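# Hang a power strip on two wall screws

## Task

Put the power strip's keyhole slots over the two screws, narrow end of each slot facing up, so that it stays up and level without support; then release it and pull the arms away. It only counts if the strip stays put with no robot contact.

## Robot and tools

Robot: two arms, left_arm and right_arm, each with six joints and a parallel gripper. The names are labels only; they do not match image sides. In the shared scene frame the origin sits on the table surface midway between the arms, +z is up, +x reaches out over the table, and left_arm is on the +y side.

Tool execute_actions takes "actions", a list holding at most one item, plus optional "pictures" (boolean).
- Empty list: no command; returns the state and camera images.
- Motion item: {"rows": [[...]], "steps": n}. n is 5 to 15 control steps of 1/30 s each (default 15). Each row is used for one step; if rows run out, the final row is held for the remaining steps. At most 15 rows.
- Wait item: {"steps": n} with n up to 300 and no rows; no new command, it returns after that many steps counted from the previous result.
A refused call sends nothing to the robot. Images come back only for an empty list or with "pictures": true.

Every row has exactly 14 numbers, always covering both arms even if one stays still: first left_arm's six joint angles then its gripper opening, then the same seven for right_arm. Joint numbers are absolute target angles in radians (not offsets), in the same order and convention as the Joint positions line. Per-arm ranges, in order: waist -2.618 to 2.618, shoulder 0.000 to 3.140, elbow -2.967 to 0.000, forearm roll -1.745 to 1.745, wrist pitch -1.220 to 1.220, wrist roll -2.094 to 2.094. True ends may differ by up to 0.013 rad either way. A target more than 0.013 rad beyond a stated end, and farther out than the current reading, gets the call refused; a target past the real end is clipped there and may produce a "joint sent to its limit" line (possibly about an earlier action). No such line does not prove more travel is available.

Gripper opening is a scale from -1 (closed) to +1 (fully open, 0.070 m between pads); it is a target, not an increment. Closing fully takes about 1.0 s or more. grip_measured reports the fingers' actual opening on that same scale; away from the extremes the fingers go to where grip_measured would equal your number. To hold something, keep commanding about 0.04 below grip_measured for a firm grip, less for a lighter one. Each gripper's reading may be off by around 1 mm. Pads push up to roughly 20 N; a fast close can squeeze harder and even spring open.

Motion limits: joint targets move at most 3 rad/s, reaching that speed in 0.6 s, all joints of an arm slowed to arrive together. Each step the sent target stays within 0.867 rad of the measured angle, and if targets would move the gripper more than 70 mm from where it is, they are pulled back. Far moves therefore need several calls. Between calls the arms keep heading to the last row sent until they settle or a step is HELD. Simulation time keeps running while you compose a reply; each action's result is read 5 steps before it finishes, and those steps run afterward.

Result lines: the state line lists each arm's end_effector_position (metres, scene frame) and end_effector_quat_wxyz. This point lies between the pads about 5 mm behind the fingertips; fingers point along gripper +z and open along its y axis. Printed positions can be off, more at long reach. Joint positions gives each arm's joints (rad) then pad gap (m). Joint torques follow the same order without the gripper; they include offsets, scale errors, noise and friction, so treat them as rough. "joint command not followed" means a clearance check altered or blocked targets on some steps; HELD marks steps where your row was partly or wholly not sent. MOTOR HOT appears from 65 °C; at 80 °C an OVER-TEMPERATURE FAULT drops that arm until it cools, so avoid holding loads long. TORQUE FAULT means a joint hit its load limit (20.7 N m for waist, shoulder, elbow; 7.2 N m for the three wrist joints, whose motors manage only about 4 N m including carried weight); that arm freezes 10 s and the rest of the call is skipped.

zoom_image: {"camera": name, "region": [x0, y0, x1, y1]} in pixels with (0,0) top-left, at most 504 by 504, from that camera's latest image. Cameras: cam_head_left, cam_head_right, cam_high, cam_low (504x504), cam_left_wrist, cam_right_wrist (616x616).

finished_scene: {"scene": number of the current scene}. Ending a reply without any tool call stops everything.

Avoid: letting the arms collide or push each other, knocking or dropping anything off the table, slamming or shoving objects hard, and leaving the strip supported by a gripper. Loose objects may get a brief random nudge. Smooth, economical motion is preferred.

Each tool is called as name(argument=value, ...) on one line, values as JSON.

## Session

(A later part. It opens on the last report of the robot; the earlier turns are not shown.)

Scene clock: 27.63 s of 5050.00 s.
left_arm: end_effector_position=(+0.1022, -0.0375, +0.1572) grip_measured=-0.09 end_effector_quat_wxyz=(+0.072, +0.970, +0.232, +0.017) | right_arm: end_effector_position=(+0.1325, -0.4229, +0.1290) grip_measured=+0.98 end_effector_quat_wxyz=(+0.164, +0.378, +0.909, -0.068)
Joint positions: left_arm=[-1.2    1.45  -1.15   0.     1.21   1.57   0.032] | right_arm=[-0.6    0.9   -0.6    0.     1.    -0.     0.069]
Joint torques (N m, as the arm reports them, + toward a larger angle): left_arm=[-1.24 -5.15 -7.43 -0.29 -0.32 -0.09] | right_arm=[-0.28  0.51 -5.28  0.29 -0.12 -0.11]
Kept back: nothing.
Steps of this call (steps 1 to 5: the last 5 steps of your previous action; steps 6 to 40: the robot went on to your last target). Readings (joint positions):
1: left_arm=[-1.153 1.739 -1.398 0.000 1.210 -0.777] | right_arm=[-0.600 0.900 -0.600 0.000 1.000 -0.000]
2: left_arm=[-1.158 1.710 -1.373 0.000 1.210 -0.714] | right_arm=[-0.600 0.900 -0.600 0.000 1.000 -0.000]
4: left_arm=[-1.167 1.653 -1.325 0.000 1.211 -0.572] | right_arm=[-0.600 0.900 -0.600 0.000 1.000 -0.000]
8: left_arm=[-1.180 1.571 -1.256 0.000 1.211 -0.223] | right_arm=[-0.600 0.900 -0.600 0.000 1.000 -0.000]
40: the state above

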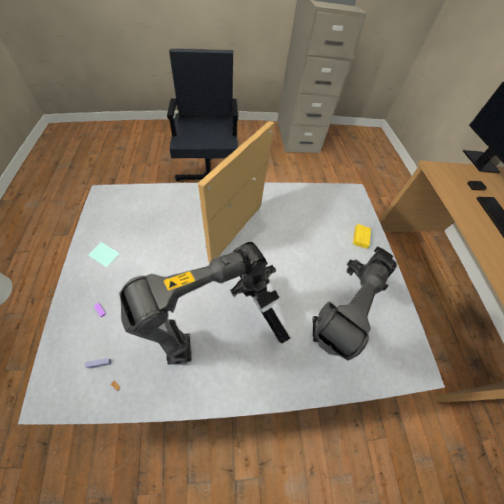

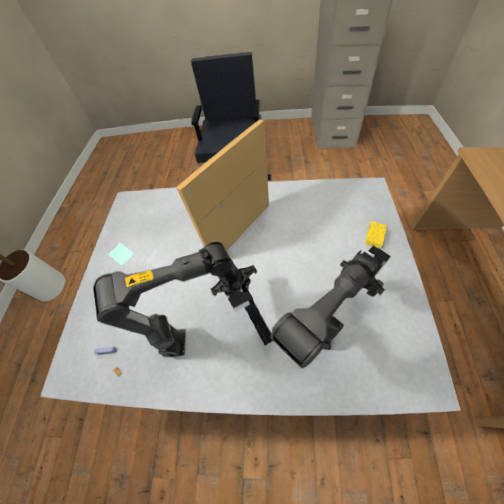

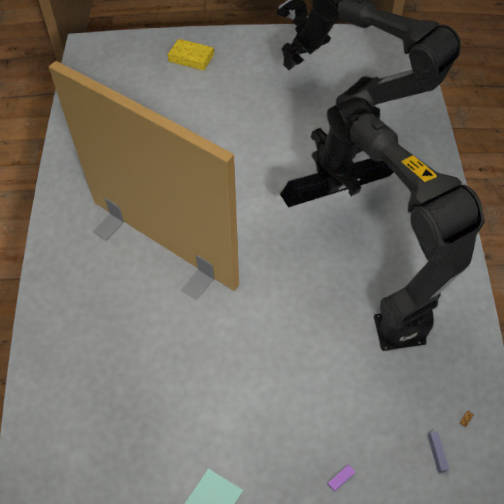

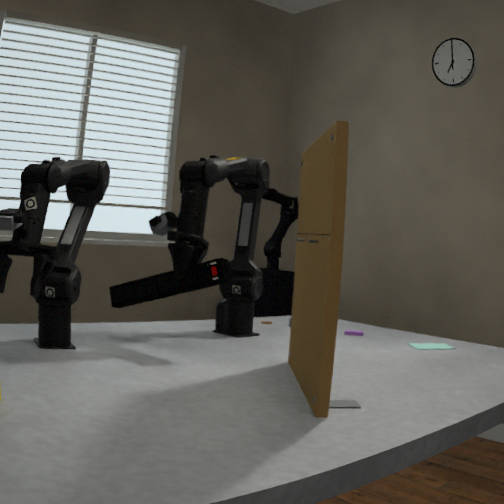

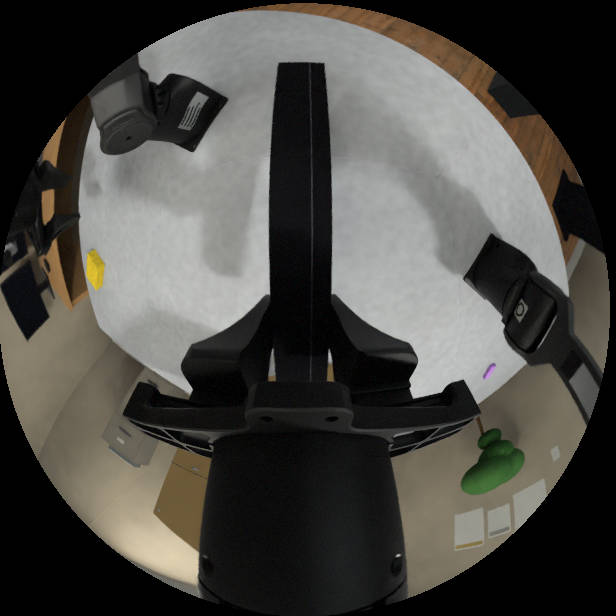

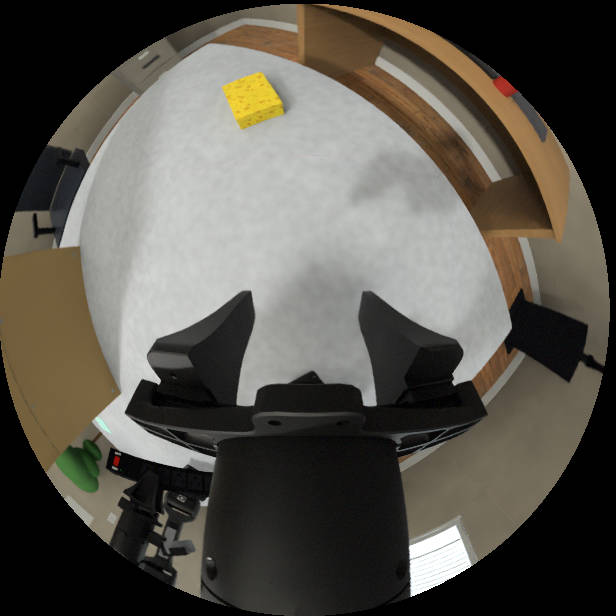

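execute_actions(actions=[{"rows": [[-1.498,0.87,-0.878,0,0.895,1.571,-0.14,0.5,0.55,-0.98,0,1.16,-1.84,1]], "steps": 15}])

execute_actions(actions=[{"steps": 30}])

execute_actions(actions=[{"rows": [[-1.498,0.87,-0.878,0,0.895,1.571,-0.14,1.929,0.55,-0.98,0,1.16,-1.84,1]], "steps": 15}])

execute_actions(actions=[{"steps": 30}], pictures=true)

Scene clock: 29.30 s of 5050.00 s.
left_arm: end_effector_position=(+0.0620, -0.0408, +0.2012) grip_measured=-0.09 end_effector_quat_wxyz=(+0.211, +0.963, +0.162, +0.035) | right_arm: end_effector_position=(+0.1706, -0.3900, +0.1805) grip_measured=+0.98 end_effector_quat_wxyz=(+0.237, +0.125, +0.958, -0.099)
Joint positions: left_arm=[-1.336  1.186 -1.025 -0.     1.066  1.571  0.032] | right_arm=[-0.336  0.802 -0.708  0.     1.045 -0.265  0.069]
Joint torques (N m, as the arm reports them, + toward a larger angle): left_arm=[-1.96 -5.4  -7.4  -0.38 -0.91  0.06] | right_arm=[-0.54  0.15 -5.09  0.31 -0.21 -0.14]
Steps of this call (steps 1 to 30: the robot went on to your last target; steps 31 to 40: nothing new was sent; steps 41 to 50: the first 10 steps of this action). Readings (joint positions):
41: left_arm=[-1.201 1.449 -1.150 -0.000 1.210 1.571] | right_arm=[-0.599 0.900 -0.600 0.000 1.000 -0.001]
42: left_arm=[-1.204 1.444 -1.146 -0.000 1.207 1.571] | right_arm=[-0.593 0.899 -0.603 0.000 1.001 -0.007]
44: left_arm=[-1.219 1.414 -1.131 -0.000 1.190 1.571] | right_arm=[-0.562 0.887 -0.616 0.000 1.007 -0.038]
48: left_arm=[-1.286 1.284 -1.071 -0.000 1.119 1.571] | right_arm=[-0.433 0.836 -0.672 0.000 1.030 -0.168]
50: the state above

Scene clock: 30.30 s of 5050.00 s.
left_arm: end_effector_position=(+0.0150, -0.0276, +0.2503) grip_measured=-0.09 end_effector_quat_wxyz=(+0.375, +0.923, +0.079, +0.032) | right_arm: end_effector_position=(+0.1601, -0.2434, +0.3136) grip_measured=+0.98 end_effector_quat_wxyz=(-0.323, +0.787, -0.425, +0.309)
Joint positions: left_arm=[-1.498  0.87  -0.878  0.     0.895  1.571  0.032] | right_arm=[ 0.5    0.55  -0.98   0.     1.16  -1.84   0.069]
Joint torques (N m, as the arm reports them, + toward a larger angle): left_arm=[ -0.16  -0.79 -10.39  -0.35  -1.41  -0.18] | right_arm=[-0.98  1.11 -4.8   0.11 -0.46  0.2 ]
Kept back: nothing.
Steps of this call (steps 1 to 5: the last 5 steps of your previous action; steps 6 to 30: the robot went on to your last target). Readings (joint positions):
1: left_arm=[-1.365 1.130 -1.000 -0.000 1.037 1.571] | right_arm=[-0.285 0.787 -0.725 0.000 1.052 -0.316]
2: left_arm=[-1.392 1.076 -0.975 -0.001 1.008 1.571] | right_arm=[-0.236 0.772 -0.741 0.000 1.059 -0.368]
4: left_arm=[-1.436 0.988 -0.935 -0.001 0.962 1.571] | right_arm=[-0.142 0.744 -0.771 0.000 1.072 -0.477]
8: left_arm=[-1.489 0.885 -0.886 -0.001 0.907 1.571] | right_arm=[0.029 0.692 -0.827 0.000 1.095 -0.722]
30: the state above

Scene clock: 30.63 s of 5050.00 s.
left_arm: end_effector_position=(+0.0150, -0.0276, +0.2503) grip_measured=-0.09 end_effector_quat_wxyz=(+0.375, +0.923, +0.079, +0.032) | right_arm: end_effector_position=(+0.1415, -0.2043, +0.3136) grip_measured=+0.98 end_effector_quat_wxyz=(-0.361, +0.836, -0.317, +0.264)
Joint positions: left_arm=[-1.498  0.87  -0.878  0.     0.895  1.571  0.032] | right_arm=[ 0.765  0.55  -0.98   0.     1.16  -1.839  0.069]
Joint torques (N m, as the arm reports them, + toward a larger angle): left_arm=[ -0.21  -0.79 -10.51  -0.38  -1.41  -0.21] | right_arm=[ 1.22  1.12 -4.79  0.09 -0.46  0.01]
Steps of this call (steps 1 to 10: the first 10 steps of this action). Readings (joint positions):
1: left_arm=[-1.498 0.870 -0.878 0.000 0.895 1.571] | right_arm=[0.501 0.550 -0.980 0.000 1.160 -1.839]
2: left_arm=[-1.498 0.870 -0.878 0.000 0.895 1.571] | right_arm=[0.507 0.550 -0.980 0.000 1.160 -1.839]
4: left_arm=[-1.498 0.870 -0.878 0.000 0.895 1.571] | right_arm=[0.537 0.550 -0.980 0.000 1.160 -1.839]
8: left_arm=[-1.498 0.870 -0.878 0.000 0.895 1.571] | right_arm=[0.667 0.550 -0.980 0.000 1.160 -1.839]
10: the state above

Scene clock: 31.63 s of 5050.00 s.
left_arm: end_effector_position=(+0.0150, -0.0276, +0.2503) grip_measured=-0.09 end_effector_quat_wxyz=(+0.375, +0.923, +0.079, +0.032) | right_arm: end_effector_position=(-0.0238, -0.1322, +0.3136) grip_measured=+0.98 end_effector_quat_wxyz=(-0.447, +0.873, +0.195, +0.022)
Joint positions: left_arm=[-1.498  0.87  -0.878 -0.     0.895  1.571  0.032] | right_arm=[ 1.929  0.55  -0.98   0.     1.16  -1.84   0.069]
Joint torques (N m, as the arm reports them, + toward a larger angle): left_arm=[ -0.22  -0.77 -10.45  -0.4   -1.41  -0.21] | right_arm=[-1.72  1.18 -4.76 -0.12 -0.47 -0.07]
Kept back: nothing.
Steps of this call (steps 1 to 5: the last 5 steps of your previous action; steps 6 to 30: the robot went on to your last target). Readings (joint positions):
1: left_arm=[-1.498 0.870 -0.878 0.000 0.895 1.571] | right_arm=[0.822 0.550 -0.980 0.000 1.160 -1.839]
2: left_arm=[-1.498 0.870 -0.878 0.000 0.895 1.571] | right_arm=[0.885 0.550 -0.980 0.000 1.160 -1.839]
4: left_arm=[-1.498 0.870 -0.878 0.000 0.895 1.571] | right_arm=[1.014 0.550 -0.980 0.000 1.160 -1.839]
8: left_arm=[-1.498 0.870 -0.878 0.000 0.895 1.571] | right_arm=[1.268 0.550 -0.980 0.000 1.160 -1.839]
30: the state above

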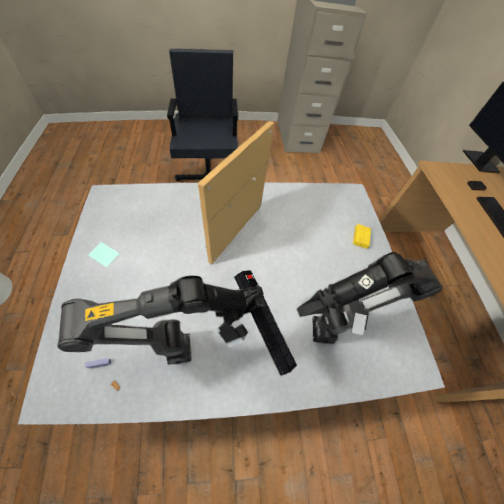

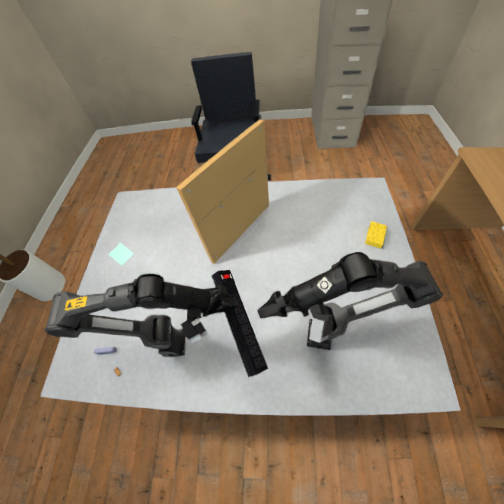

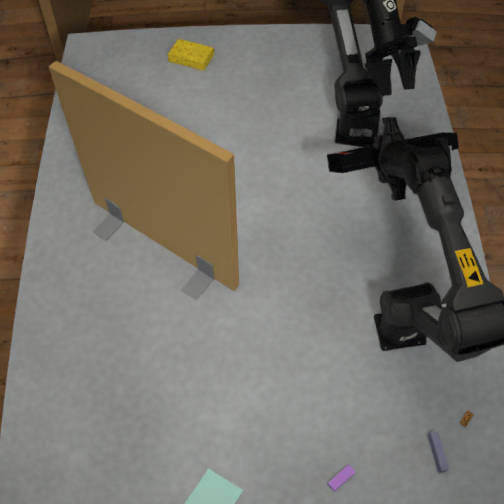

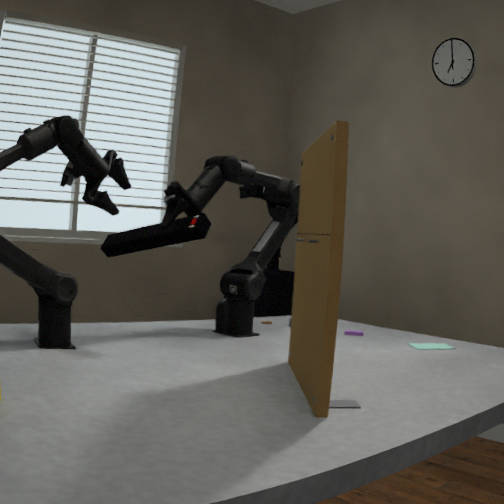

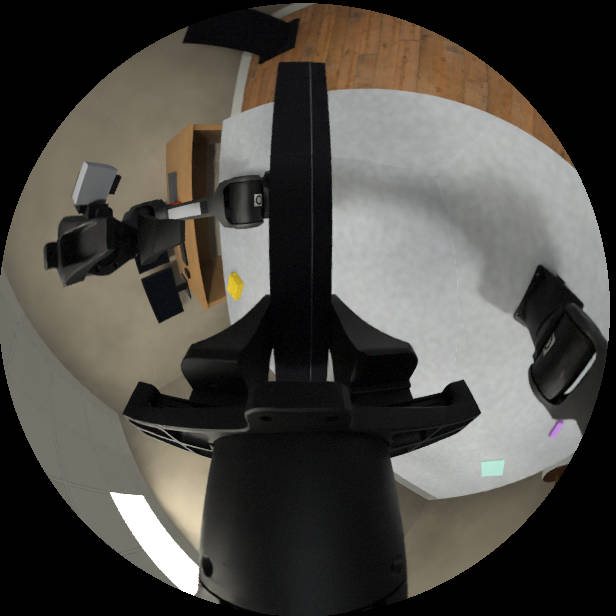

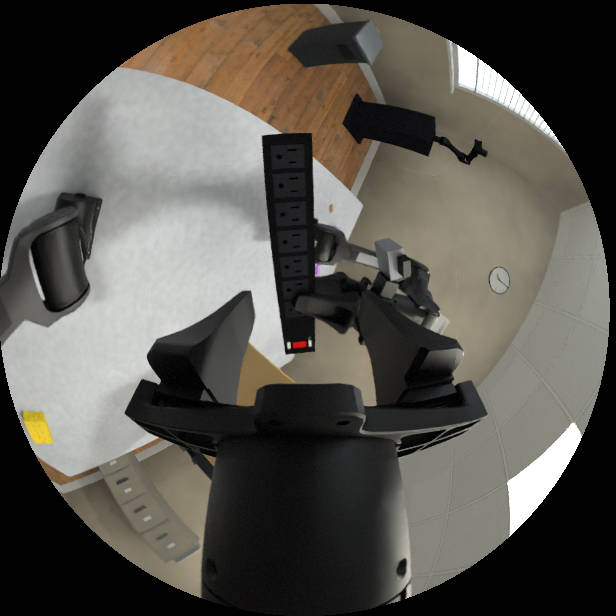

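execute_actions(actions=[{"rows": [[-1.498,0.87,-0.878,0,0.895,1.571,-0.14,1.929,0.752,-0.886,0,0.99,-1.84,1]], "steps": 15}])

execute_actions(actions=[{"steps": 15}], pictures=true)

Scene clock: 32.17 s of 5050.00 s.
left_arm: end_effector_position=(+0.0150, -0.0276, +0.2503) grip_measured=-0.09 end_effector_quat_wxyz=(+0.375, +0.923, +0.079, +0.032) | right_arm: end_effector_position=(-0.0326, -0.0802, +0.2689) grip_measured=+0.98 end_effector_quat_wxyz=(-0.392, +0.898, +0.201, +0.019)
Joint positions: left_arm=[-1.498  0.87  -0.878 -0.     0.895  1.571  0.032] | right_arm=[ 1.929  0.742 -0.891 -0.     1.    -1.84   0.069]
Joint torques (N m, as the arm reports them, + toward a larger angle): left_arm=[ -0.23  -0.85 -10.42  -0.4   -1.42  -0.21] | right_arm=[-1.49 -0.71 -4.68 -0.11 -0.44 -0.07]
Steps of this call (steps 1 to 6: the robot went on to your last target; steps 7 to 16: the first 10 steps of this action). Readings (joint positions):
7: left_arm=[-1.498 0.870 -0.878 -0.000 0.895 1.571] | right_arm=[1.929 0.550 -0.980 0.000 1.160 -1.840]
8: left_arm=[-1.498 0.870 -0.878 -0.000 0.895 1.571] | right_arm=[1.929 0.555 -0.979 0.000 1.156 -1.840]
10: left_arm=[-1.498 0.870 -0.878 -0.000 0.895 1.571] | right_arm=[1.929 0.585 -0.966 0.000 1.130 -1.840]
14: left_arm=[-1.498 0.870 -0.878 -0.000 0.895 1.571] | right_arm=[1.929 0.704 -0.910 -0.000 1.030 -1.840]
16: the state above

Scene clock: 32.67 s of 5050.00 s.
left_arm: end_effector_position=(+0.0150, -0.0276, +0.2503) grip_measured=-0.09 end_effector_quat_wxyz=(+0.375, +0.923, +0.079, +0.032) | right_arm: end_effector_position=(-0.0331, -0.0777, +0.2660) grip_measured=+0.98 end_effector_quat_wxyz=(-0.389, +0.899, +0.201, +0.019)
Joint positions: left_arm=[-1.498  0.87  -0.878 -0.     0.895  1.571  0.032] | right_arm=[ 1.929  0.752 -0.885 -0.     0.99  -1.84   0.069]
Joint torques (N m, as the arm reports them, + toward a larger angle): left_arm=[ -0.19  -0.88 -10.4   -0.4   -1.41  -0.21] | right_arm=[-1.44 -0.18 -5.42 -0.08 -0.36 -0.06]
Kept back: nothing.
Steps of this call (steps 1 to 5: the last 5 steps of your previous action; steps 6 to 15: the robot went on to your last target). Readings (joint positions):
1: left_arm=[-1.498 0.870 -0.878 -0.000 0.895 1.571] | right_arm=[1.929 0.751 -0.886 -0.000 0.992 -1.840]
2: left_arm=[-1.498 0.870 -0.878 -0.000 0.895 1.571] | right_arm=[1.929 0.755 -0.885 -0.000 0.989 -1.840]
4: left_arm=[-1.498 0.870 -0.878 -0.000 0.895 1.571] | right_arm=[1.929 0.754 -0.885 -0.000 0.989 -1.840]
8: left_arm=[-1.498 0.870 -0.878 -0.000 0.895 1.571] | right_arm=[1.929 0.752 -0.885 -0.000 0.989 -1.840]
15: the state above

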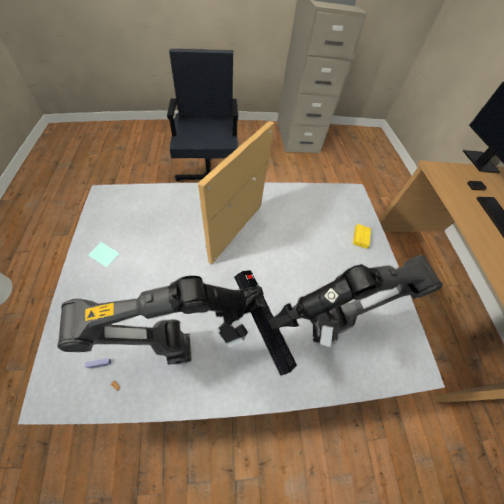

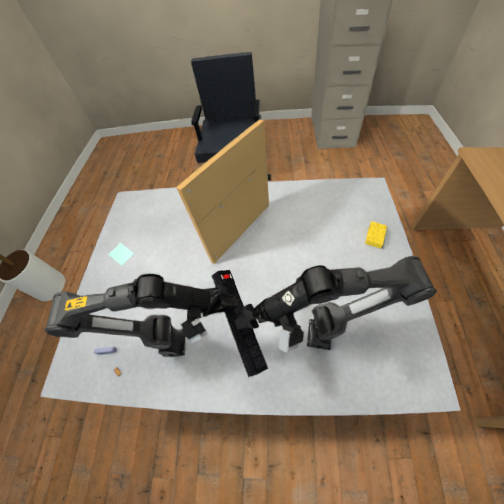

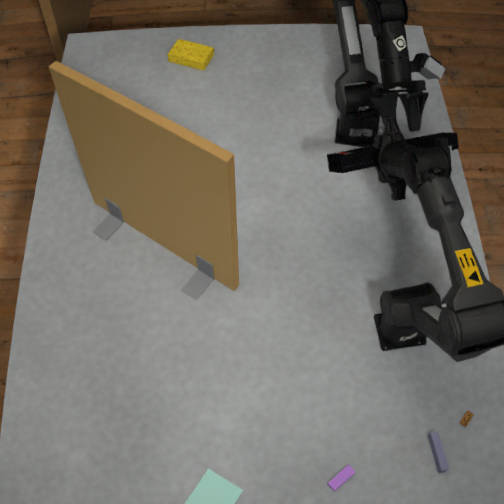

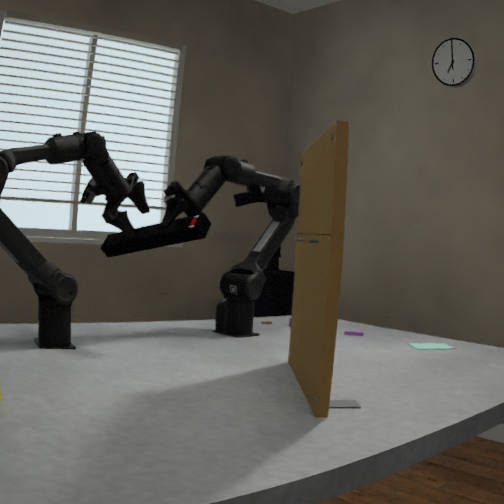

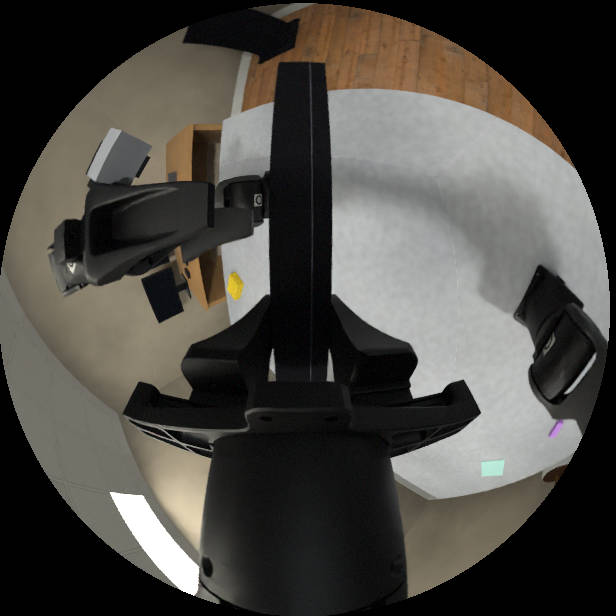

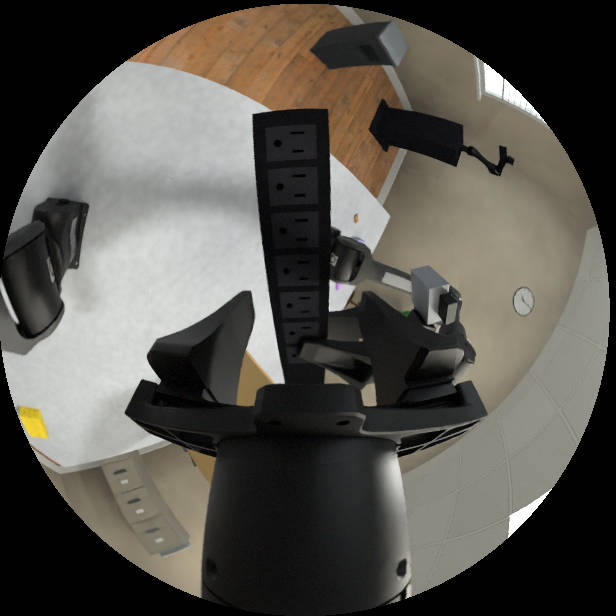

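execute_actions(actions=[{"rows": [[-1.498,0.87,-0.878,0,0.895,1.571,-0.14,1.929,0.728,-0.859,0,0.989,-1.875,1],[-1.498,0.87,-0.878,0,0.895,1.571,-0.14,1.929,0.728,-0.859,0,0.989,-1.875,1],[-1.498,0.87,-0.878,0,0.895,1.571,-0.14,1.929,0.728,-0.859,0,0.989,-1.875,1],[-1.498,0.87,-0.878,0,0.895,1.571,-0.14,1.929,0.728,-0.859,0,0.989,-1.875,1],[-1.498,0.87,-0.878,0,0.895,1.571,-0.14,1.929,0.728,-0.859,0,0.989,-1.875,1],[-1.498,0.87,-0.878,0,0.895,1.571,-0.14,1.929,0.813,-0.770,0,0.814,-1.875,1]], "steps": 15}])

execute_actions(actions=[{"steps": 15}], pictures=true)

Scene clock: 34.67 s of 5050.00 s.
left_arm: end_effector_position=(+0.0150, -0.0276, +0.2503) grip_measured=-0.09 end_effector_quat_wxyz=(+0.375, +0.923, +0.079, +0.032) | right_arm: end_effector_position=(-0.0340, -0.0723, +0.2523) grip_measured=+0.98 end_effector_quat_wxyz=(-0.390, +0.895, +0.217, +0.026)
Joint positions: left_arm=[-1.498  0.87  -0.878 -0.     0.895  1.571  0.032] | right_arm=[ 1.929  0.757 -0.829 -0.     0.927 -1.875  0.069]
Joint torques (N m, as the arm reports them, + toward a larger angle): left_arm=[ -0.17  -0.88 -10.43  -0.4   -1.4   -0.21] | right_arm=[-1.35  1.85 -3.24  0.08 -1.04  0.13]
Steps of this call (steps 1 to 15: the robot went on to your last target; steps 16 to 50: nothing new was sent; steps 51 to 60: the first 10 steps of this action). Readings (joint positions):
51: left_arm=[-1.498 0.870 -0.878 -0.000 0.895 1.571] | right_arm=[1.929 0.751 -0.886 -0.000 0.990 -1.841]
52: left_arm=[-1.498 0.870 -0.878 -0.000 0.895 1.571] | right_arm=[1.929 0.747 -0.883 -0.000 0.990 -1.847]
54: left_arm=[-1.498 0.870 -0.878 -0.000 0.895 1.571] | right_arm=[1.929 0.730 -0.865 -0.000 0.990 -1.872]
58: left_arm=[-1.498 0.870 -0.878 -0.000 0.895 1.571] | right_arm=[1.929 0.735 -0.851 -0.000 0.971 -1.876]
60: the state above

Scene clock: 35.17 s of 5050.00 s.
left_arm: end_effector_position=(+0.0150, -0.0276, +0.2503) grip_measured=-0.09 end_effector_quat_wxyz=(+0.375, +0.923, +0.079, +0.032) | right_arm: end_effector_position=(-0.0370, -0.0547, +0.2325) grip_measured=+0.98 end_effector_quat_wxyz=(-0.388, +0.895, +0.217, +0.026)
Joint positions: left_arm=[-1.498  0.87  -0.878 -0.     0.895  1.571  0.032] | right_arm=[ 1.929  0.814 -0.769 -0.     0.814 -1.875  0.069]
Joint torques (N m, as the arm reports them, + toward a larger angle): left_arm=[ -0.22  -0.94 -10.46  -0.39  -1.42  -0.22] | right_arm=[-1.32 -0.73 -5.5   0.12 -0.33  0.15]
Kept back: nothing.
Steps of this call (steps 1 to 5: the last 5 steps of your previous action; steps 6 to 15: the robot went on to your last target). Readings (joint positions):
1: left_arm=[-1.498 0.870 -0.878 -0.000 0.895 1.571] | right_arm=[1.929 0.772 -0.814 -0.000 0.897 -1.875]
2: left_arm=[-1.498 0.870 -0.878 -0.000 0.895 1.571] | right_arm=[1.929 0.787 -0.798 -0.000 0.867 -1.875]
4: left_arm=[-1.498 0.870 -0.878 -0.000 0.895 1.571] | right_arm=[1.929 0.807 -0.777 -0.000 0.828 -1.875]
8: left_arm=[-1.498 0.870 -0.878 -0.000 0.895 1.571] | right_arm=[1.929 0.814 -0.769 -0.000 0.813 -1.875]
15: the state above

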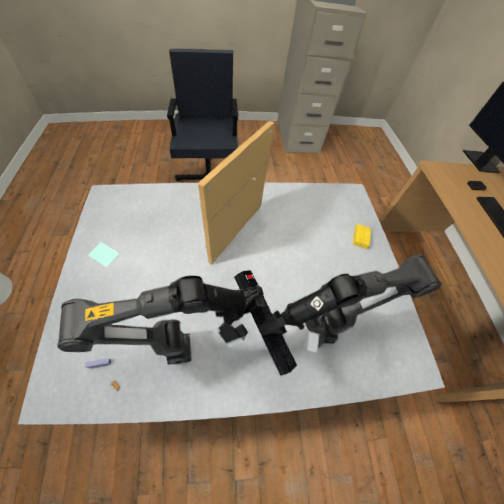

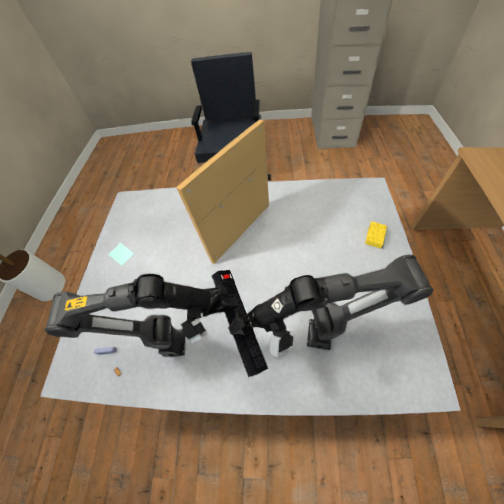

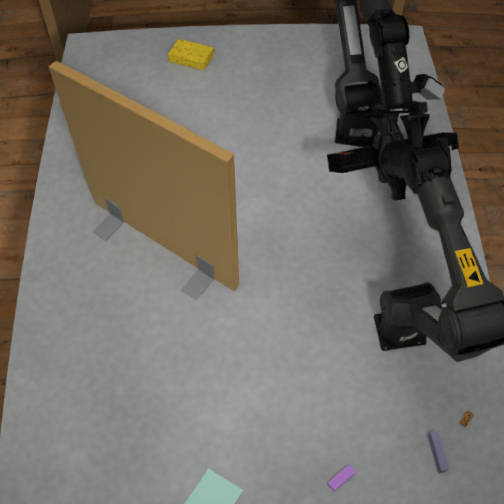

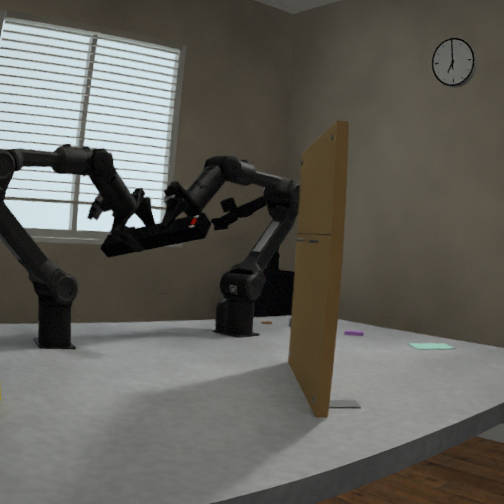

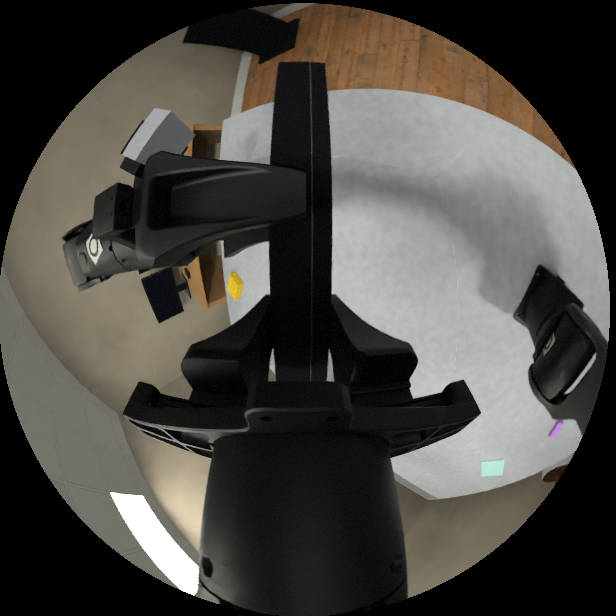

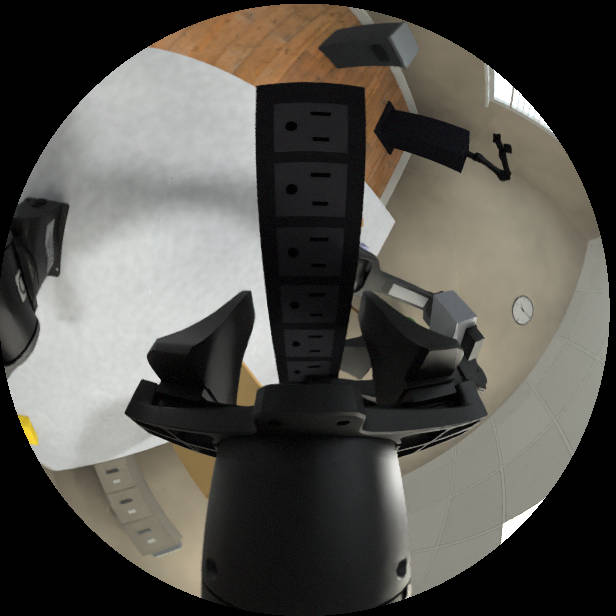

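execute_actions(actions=[{"rows": [[-1.498,0.87,-0.878,0,0.895,1.571,-0.14,1.929,0.826,-0.760,0,0.791,-1.875,0.9],[-1.498,0.87,-0.878,0,0.895,1.571,-0.14,1.929,0.826,-0.760,0,0.791,-1.875,0.8],[-1.498,0.87,-0.878,0,0.895,1.571,-0.14,1.929,0.826,-0.760,0,0.791,-1.875,0.7],[-1.498,0.87,-0.878,0,0.895,1.571,-0.14,1.929,0.826,-0.760,0,0.791,-1.875,0.6],[-1.498,0.87,-0.878,0,0.895,1.571,-0.14,1.929,0.826,-0.760,0,0.791,-1.875,0.55],[-1.498,0.87,-0.878,0,0.895,1.571,-0.14,1.929,0.826,-0.760,0,0.791,-1.875,0.52],[-1.498,0.87,-0.878,0,0.895,1.571,-0.14,1.929,0.826,-0.760,0,0.791,-1.875,0.5],[-1.498,0.87,-0.878,0,0.895,1.571,-0.14,1.929,0.826,-0.760,0,0.791,-1.875,0.48],[-1.498,0.87,-0.878,0,0.895,1.571,-0.14,1.929,0.826,-0.760,0,0.791,-1.875,0.46],[-1.498,0.87,-0.878,0,0.895,1.571,-0.14,1.929,0.826,-0.760,0,0.791,-1.875,0.44],[-1.498,0.87,-0.878,0,0.895,1.571,-0.14,1.929,0.826,-0.760,0,0.791,-1.875,0.42],[-1.498,0.87,-0.878,0,0.895,1.571,-0.14,1.929,0.826,-0.760,0,0.791,-1.875,0.40],[-1.498,0.87,-0.878,0,0.895,1.571,-0.14,1.929,0.826,-0.760,0,0.791,-1.875,0.38],[-1.498,0.87,-0.878,0,0.895,1.571,-0.14,1.929,0.826,-0.760,0,0.791,-1.875,0.36],[-1.498,0.87,-0.878,0,0.895,1.571,-0.14,1.929,0.826,-0.760,0,0.791,-1.875,0.34]], "steps": 15}])

execute_actions(actions=[{"steps": 10}])

Scene clock: 36.03 s of 5050.00 s.
left_arm: end_effector_position=(+0.0150, -0.0276, +0.2503) grip_measured=-0.09 end_effector_quat_wxyz=(+0.375, +0.923, +0.079, +0.032) | right_arm: end_effector_position=(-0.0377, -0.0508, +0.2305) grip_measured=+0.44 end_effector_quat_wxyz=(-0.390, +0.894, +0.216, +0.026)
Joint positions: left_arm=[-1.498  0.87  -0.878 -0.     0.895  1.571  0.032] | right_arm=[ 1.929  0.825 -0.761 -0.     0.79  -1.875  0.05 ]
Joint torques (N m, as the arm reports them, + toward a larger angle): left_arm=[ -0.22  -0.94 -10.46  -0.4   -1.41  -0.22] | right_arm=[-1.3   0.63 -3.83  0.19 -0.34  0.14]
Steps of this call (steps 1 to 15: the robot went on to your last target; step 16: nothing new was sent; steps 17 to 26: the first 10 steps of this action). Readings (joint positions):
17: left_arm=[-1.498 0.870 -0.878 -0.000 0.895 1.571] | right_arm=[1.929 0.813 -0.770 -0.000 0.814 -1.875]
18: left_arm=[-1.498 0.870 -0.878 -0.000 0.895 1.571] | right_arm=[1.929 0.815 -0.769 -0.000 0.809 -1.875]
20: left_arm=[-1.498 0.870 -0.878 -0.000 0.895 1.571] | right_arm=[1.929 0.824 -0.763 -0.000 0.791 -1.875]
24: left_arm=[-1.498 0.870 -0.878 -0.000 0.895 1.571] | right_arm=[1.929 0.825 -0.762 -0.000 0.790 -1.875]
26: the state above

Scene clock: 36.37 s of 5050.00 s.
left_arm: end_effector_position=(+0.0150, -0.0276, +0.2503) grip_measured=-0.09 end_effector_quat_wxyz=(+0.375, +0.923, +0.079, +0.032) | right_arm: end_effector_position=(-0.0377, -0.0510, +0.2298) grip_measured=+0.34 end_effector_quat_wxyz=(-0.389, +0.895, +0.216, +0.026)
Joint positions: left_arm=[-1.498  0.87  -0.878 -0.     0.895  1.571  0.032] | right_arm=[ 1.929  0.826 -0.76  -0.     0.791 -1.875  0.047]
Joint torques (N m, as the arm reports them, + toward a larger angle): left_arm=[ -0.19  -0.91 -10.41  -0.39  -1.41  -0.21] | right_arm=[-1.26  0.55 -3.9   0.21 -0.36  0.15]
Kept back: nothing.
Steps of this call (steps 1 to 5: the last 5 steps of your previous action; steps 6 to 10: the robot went on to your last target). Readings (joint positions):
1: left_arm=[-1.498 0.870 -0.878 -0.000 0.895 1.571] | right_arm=[1.929 0.825 -0.761 -0.000 0.790 -1.875]
2: left_arm=[-1.498 0.870 -0.878 -0.000 0.895 1.571] | right_arm=[1.929 0.825 -0.761 -0.000 0.790 -1.875]
4: left_arm=[-1.498 0.870 -0.878 -0.000 0.895 1.571] | right_arm=[1.929 0.825 -0.761 -0.000 0.791 -1.875]
8: left_arm=[-1.498 0.870 -0.878 -0.000 0.895 1.571] | right_arm=[1.929 0.826 -0.760 -0.000 0.791 -1.875]
10: the state above

execute_actions(actions=[{"rows": [[-1.498,0.87,-0.878,0,0.895,1.571,-0.14,1.929,0.826,-0.760,0,0.791,-1.875,0.32],[-1.498,0.87,-0.878,0,0.895,1.571,-0.14,1.929,0.826,-0.760,0,0.791,-1.875,0.30],[-1.498,0.87,-0.878,0,0.895,1.571,-0.14,1.929,0.826,-0.760,0,0.791,-1.875,0.28],[-1.498,0.87,-0.878,0,0.895,1.571,-0.14,1.929,0.826,-0.760,0,0.791,-1.875,0.26],[-1.498,0.87,-0.878,0,0.895,1.571,-0.14,1.929,0.826,-0.760,0,0.791,-1.875,0.24],[-1.498,0.87,-0.878,0,0.895,1.571,-0.14,1.929,0.826,-0.760,0,0.791,-1.875,0.22]], "steps": 15}])

Scene clock: 36.93 s of 5050.00 s.
left_arm: end_effector_position=(+0.0151, -0.0277, +0.2503) grip_measured=-0.09 end_effector_quat_wxyz=(+0.375, +0.923, +0.079, +0.032) | right_arm: end_effector_position=(-0.0377, -0.0509, +0.2296) grip_measured=+0.27 end_effector_quat_wxyz=(-0.389, +0.895, +0.216, +0.026)
Joint positions: left_arm=[-1.498  0.87  -0.878  0.     0.895  1.571  0.032] | right_arm=[ 1.929  0.826 -0.76   0.     0.791 -1.875  0.045]
Joint torques (N m, as the arm reports them, + toward a larger angle): left_arm=[ -0.65  -1.35 -10.45  -0.44  -1.3   -0.19] | right_arm=[-1.2   0.45 -3.88  0.21 -0.22  0.14]
Steps of this call (steps 1 to 7: the robot went on to your last target; steps 8 to 17: the first 10 steps of this action). Readings (joint positions):
8: left_arm=[-1.498 0.870 -0.878 -0.000 0.895 1.571] | right_arm=[1.929 0.826 -0.760 -0.000 0.791 -1.875]
9: left_arm=[-1.498 0.870 -0.878 -0.000 0.895 1.571] | right_arm=[1.929 0.826 -0.760 -0.000 0.791 -1.875]
11: left_arm=[-1.498 0.870 -0.878 0.000 0.895 1.571] | right_arm=[1.929 0.826 -0.760 0.000 0.791 -1.875]
15: left_arm=[-1.498 0.870 -0.878 0.000 0.895 1.571] | right_arm=[1.929 0.826 -0.760 0.000 0.791 -1.875]
17: the state above

execute_actions(actions=[{"rows": [[-1.498,0.87,-0.878,0,0.895,1.571,0.4,1.929,0.826,-0.760,0,0.791,-1.875,0.22]], "steps": 10}])

execute_actions(actions=[{"rows": [[-1.498,0.771,-1.027,0,1.143,1.571,0.4,1.929,0.826,-0.760,0,0.791,-1.875,0.22]], "steps": 15}])

execute_actions(actions=[{"steps": 10}], pictures=true)

Scene clock: 37.37 s of 5050.00 s.
left_arm: end_effector_position=(+0.0150, -0.0282, +0.2518) grip_measured=+0.24 end_effector_quat_wxyz=(+0.377, +0.922, +0.080, +0.032) | right_arm: end_effector_position=(-0.0375, -0.0519, +0.2276) grip_measured=+0.27 end_effector_quat_wxyz=(-0.385, +0.897, +0.217, +0.026)
Joint positions: left_arm=[-1.498  0.87  -0.88  -0.001  0.892  1.571  0.043] | right_arm=[ 1.929  0.827 -0.757  0.     0.796 -1.875  0.045]
Joint torques (N m, as the arm reports them, + toward a larger angle): left_arm=[-1.05 -1.04 -7.14 -0.09 -0.55 -0.11] | right_arm=[-1.21 -0.12 -5.34  0.2  -1.3   0.09]
Steps of this call (steps 1 to 5: the last 5 steps of your previous action; steps 6 to 8: the robot went on to your last target; steps 9 to 13: the first 5 steps of this action). Readings (joint positions):
9: left_arm=[-1.498 0.870 -0.879 -0.000 0.894 1.571] | right_arm=[1.929 0.826 -0.759 0.000 0.792 -1.875]
10: left_arm=[-1.498 0.870 -0.880 -0.001 0.893 1.571] | right_arm=[1.929 0.827 -0.758 0.000 0.794 -1.875]
12: left_arm=[-1.498 0.870 -0.880 -0.001 0.892 1.571] | right_arm=[1.929 0.827 -0.757 0.000 0.796 -1.875]
13: the state above

Scene clock: 37.87 s of 5050.00 s.
left_arm: end_effector_position=(+0.0089, +0.0076, +0.2888) grip_measured=+0.40 end_effector_quat_wxyz=(+0.376, +0.923, +0.079, +0.032) | right_arm: end_effector_position=(-0.0377, -0.0510, +0.2290) grip_measured=+0.27 end_effector_quat_wxyz=(-0.388, +0.895, +0.216, +0.026)
Joint positions: left_arm=[-1.498  0.783 -1.008 -0.     1.11   1.571  0.049] | right_arm=[ 1.929  0.827 -0.759  0.     0.791 -1.875  0.045]
Joint torques (N m, as the arm reports them, + toward a larger angle): left_arm=[-1.15  0.73 -5.85  0.11 -0.94 -0.03] | right_arm=[-1.13 -1.12 -7.05  0.19 -1.32  0.01]
Steps of this call (steps 1 to 5: the last 5 steps of your previous action; steps 6 to 15: the first 10 steps of this action). Readings (joint positions):
6: left_arm=[-1.498 0.869 -0.880 -0.001 0.895 1.571] | right_arm=[1.929 0.827 -0.757 0.000 0.792 -1.875]
7: left_arm=[-1.498 0.867 -0.882 -0.001 0.902 1.571] | right_arm=[1.929 0.827 -0.757 0.000 0.792 -1.875]
9: left_arm=[-1.498 0.856 -0.899 -0.001 0.933 1.571] | right_arm=[1.929 0.827 -0.757 0.000 0.791 -1.875]
13: left_arm=[-1.498 0.806 -0.976 -0.000 1.058 1.571] | right_arm=[1.929 0.827 -0.759 0.000 0.791 -1.875]
15: the state above

Scene clock: 38.20 s of 5050.00 s.
left_arm: end_effector_position=(+0.0078, +0.0138, +0.2939) grip_measured=+0.40 end_effector_quat_wxyz=(+0.376, +0.923, +0.079, +0.032) | right_arm: end_effector_position=(-0.0377, -0.0510, +0.2296) grip_measured=+0.27 end_effector_quat_wxyz=(-0.389, +0.895, +0.216, +0.026)
Joint positions: left_arm=[-1.498  0.77  -1.027  0.     1.143  1.571  0.049] | right_arm=[ 1.929  0.826 -0.76   0.     0.791 -1.875  0.045]
Joint torques (N m, as the arm reports them, + toward a larger angle): left_arm=[-1.27  0.7  -5.93  0.1  -0.71  0.03] | right_arm=[-1.13 -1.23 -7.02  0.18 -1.32 -0.05]
Kept back: nothing.
Steps of this call (steps 1 to 5: the last 5 steps of your previous action; steps 6 to 10: the robot went on to your last target). Readings (joint positions):
1: left_arm=[-1.498 0.776 -1.018 -0.000 1.127 1.571] | right_arm=[1.929 0.827 -0.759 0.000 0.791 -1.875]
2: left_arm=[-1.498 0.771 -1.025 -0.000 1.138 1.571] | right_arm=[1.929 0.827 -0.759 0.000 0.791 -1.875]
4: left_arm=[-1.498 0.769 -1.028 -0.000 1.144 1.571] | right_arm=[1.929 0.827 -0.760 0.000 0.791 -1.875]
8: left_arm=[-1.498 0.769 -1.027 0.000 1.143 1.571] | right_arm=[1.929 0.826 -0.760 0.000 0.791 -1.875]
10: the state above

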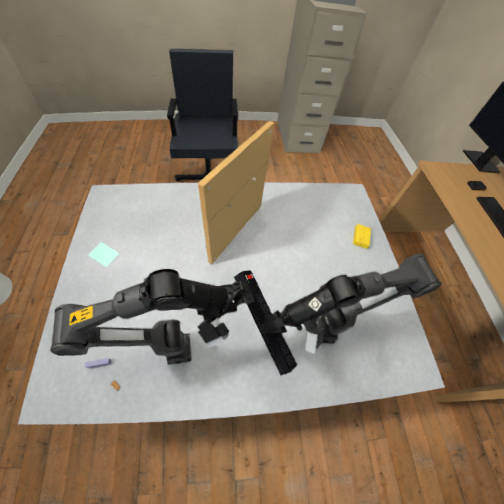

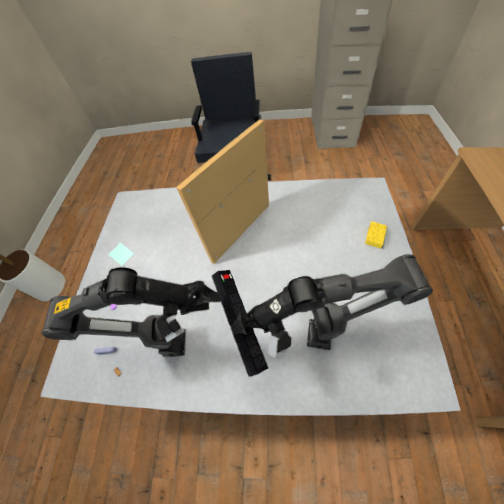

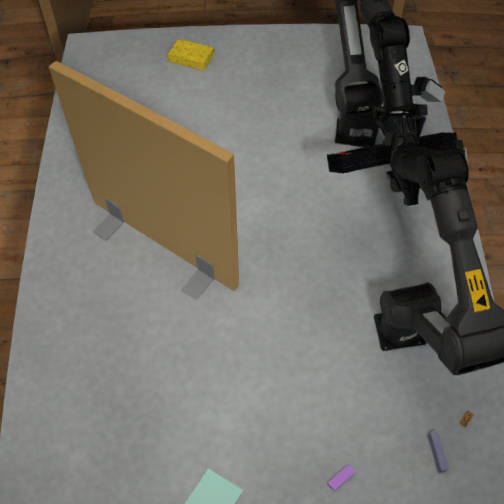

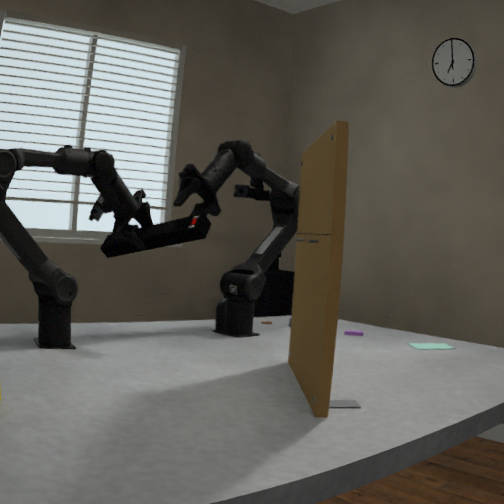

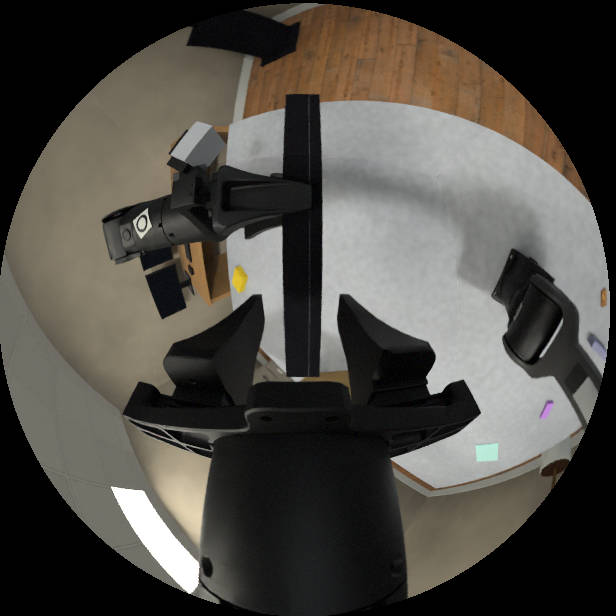

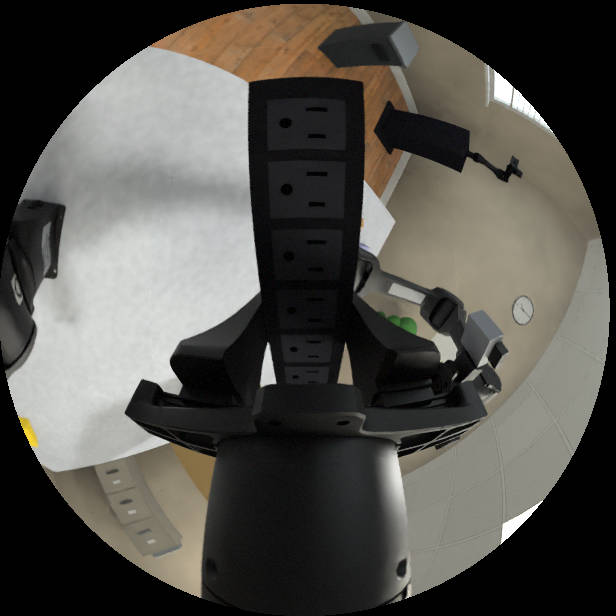

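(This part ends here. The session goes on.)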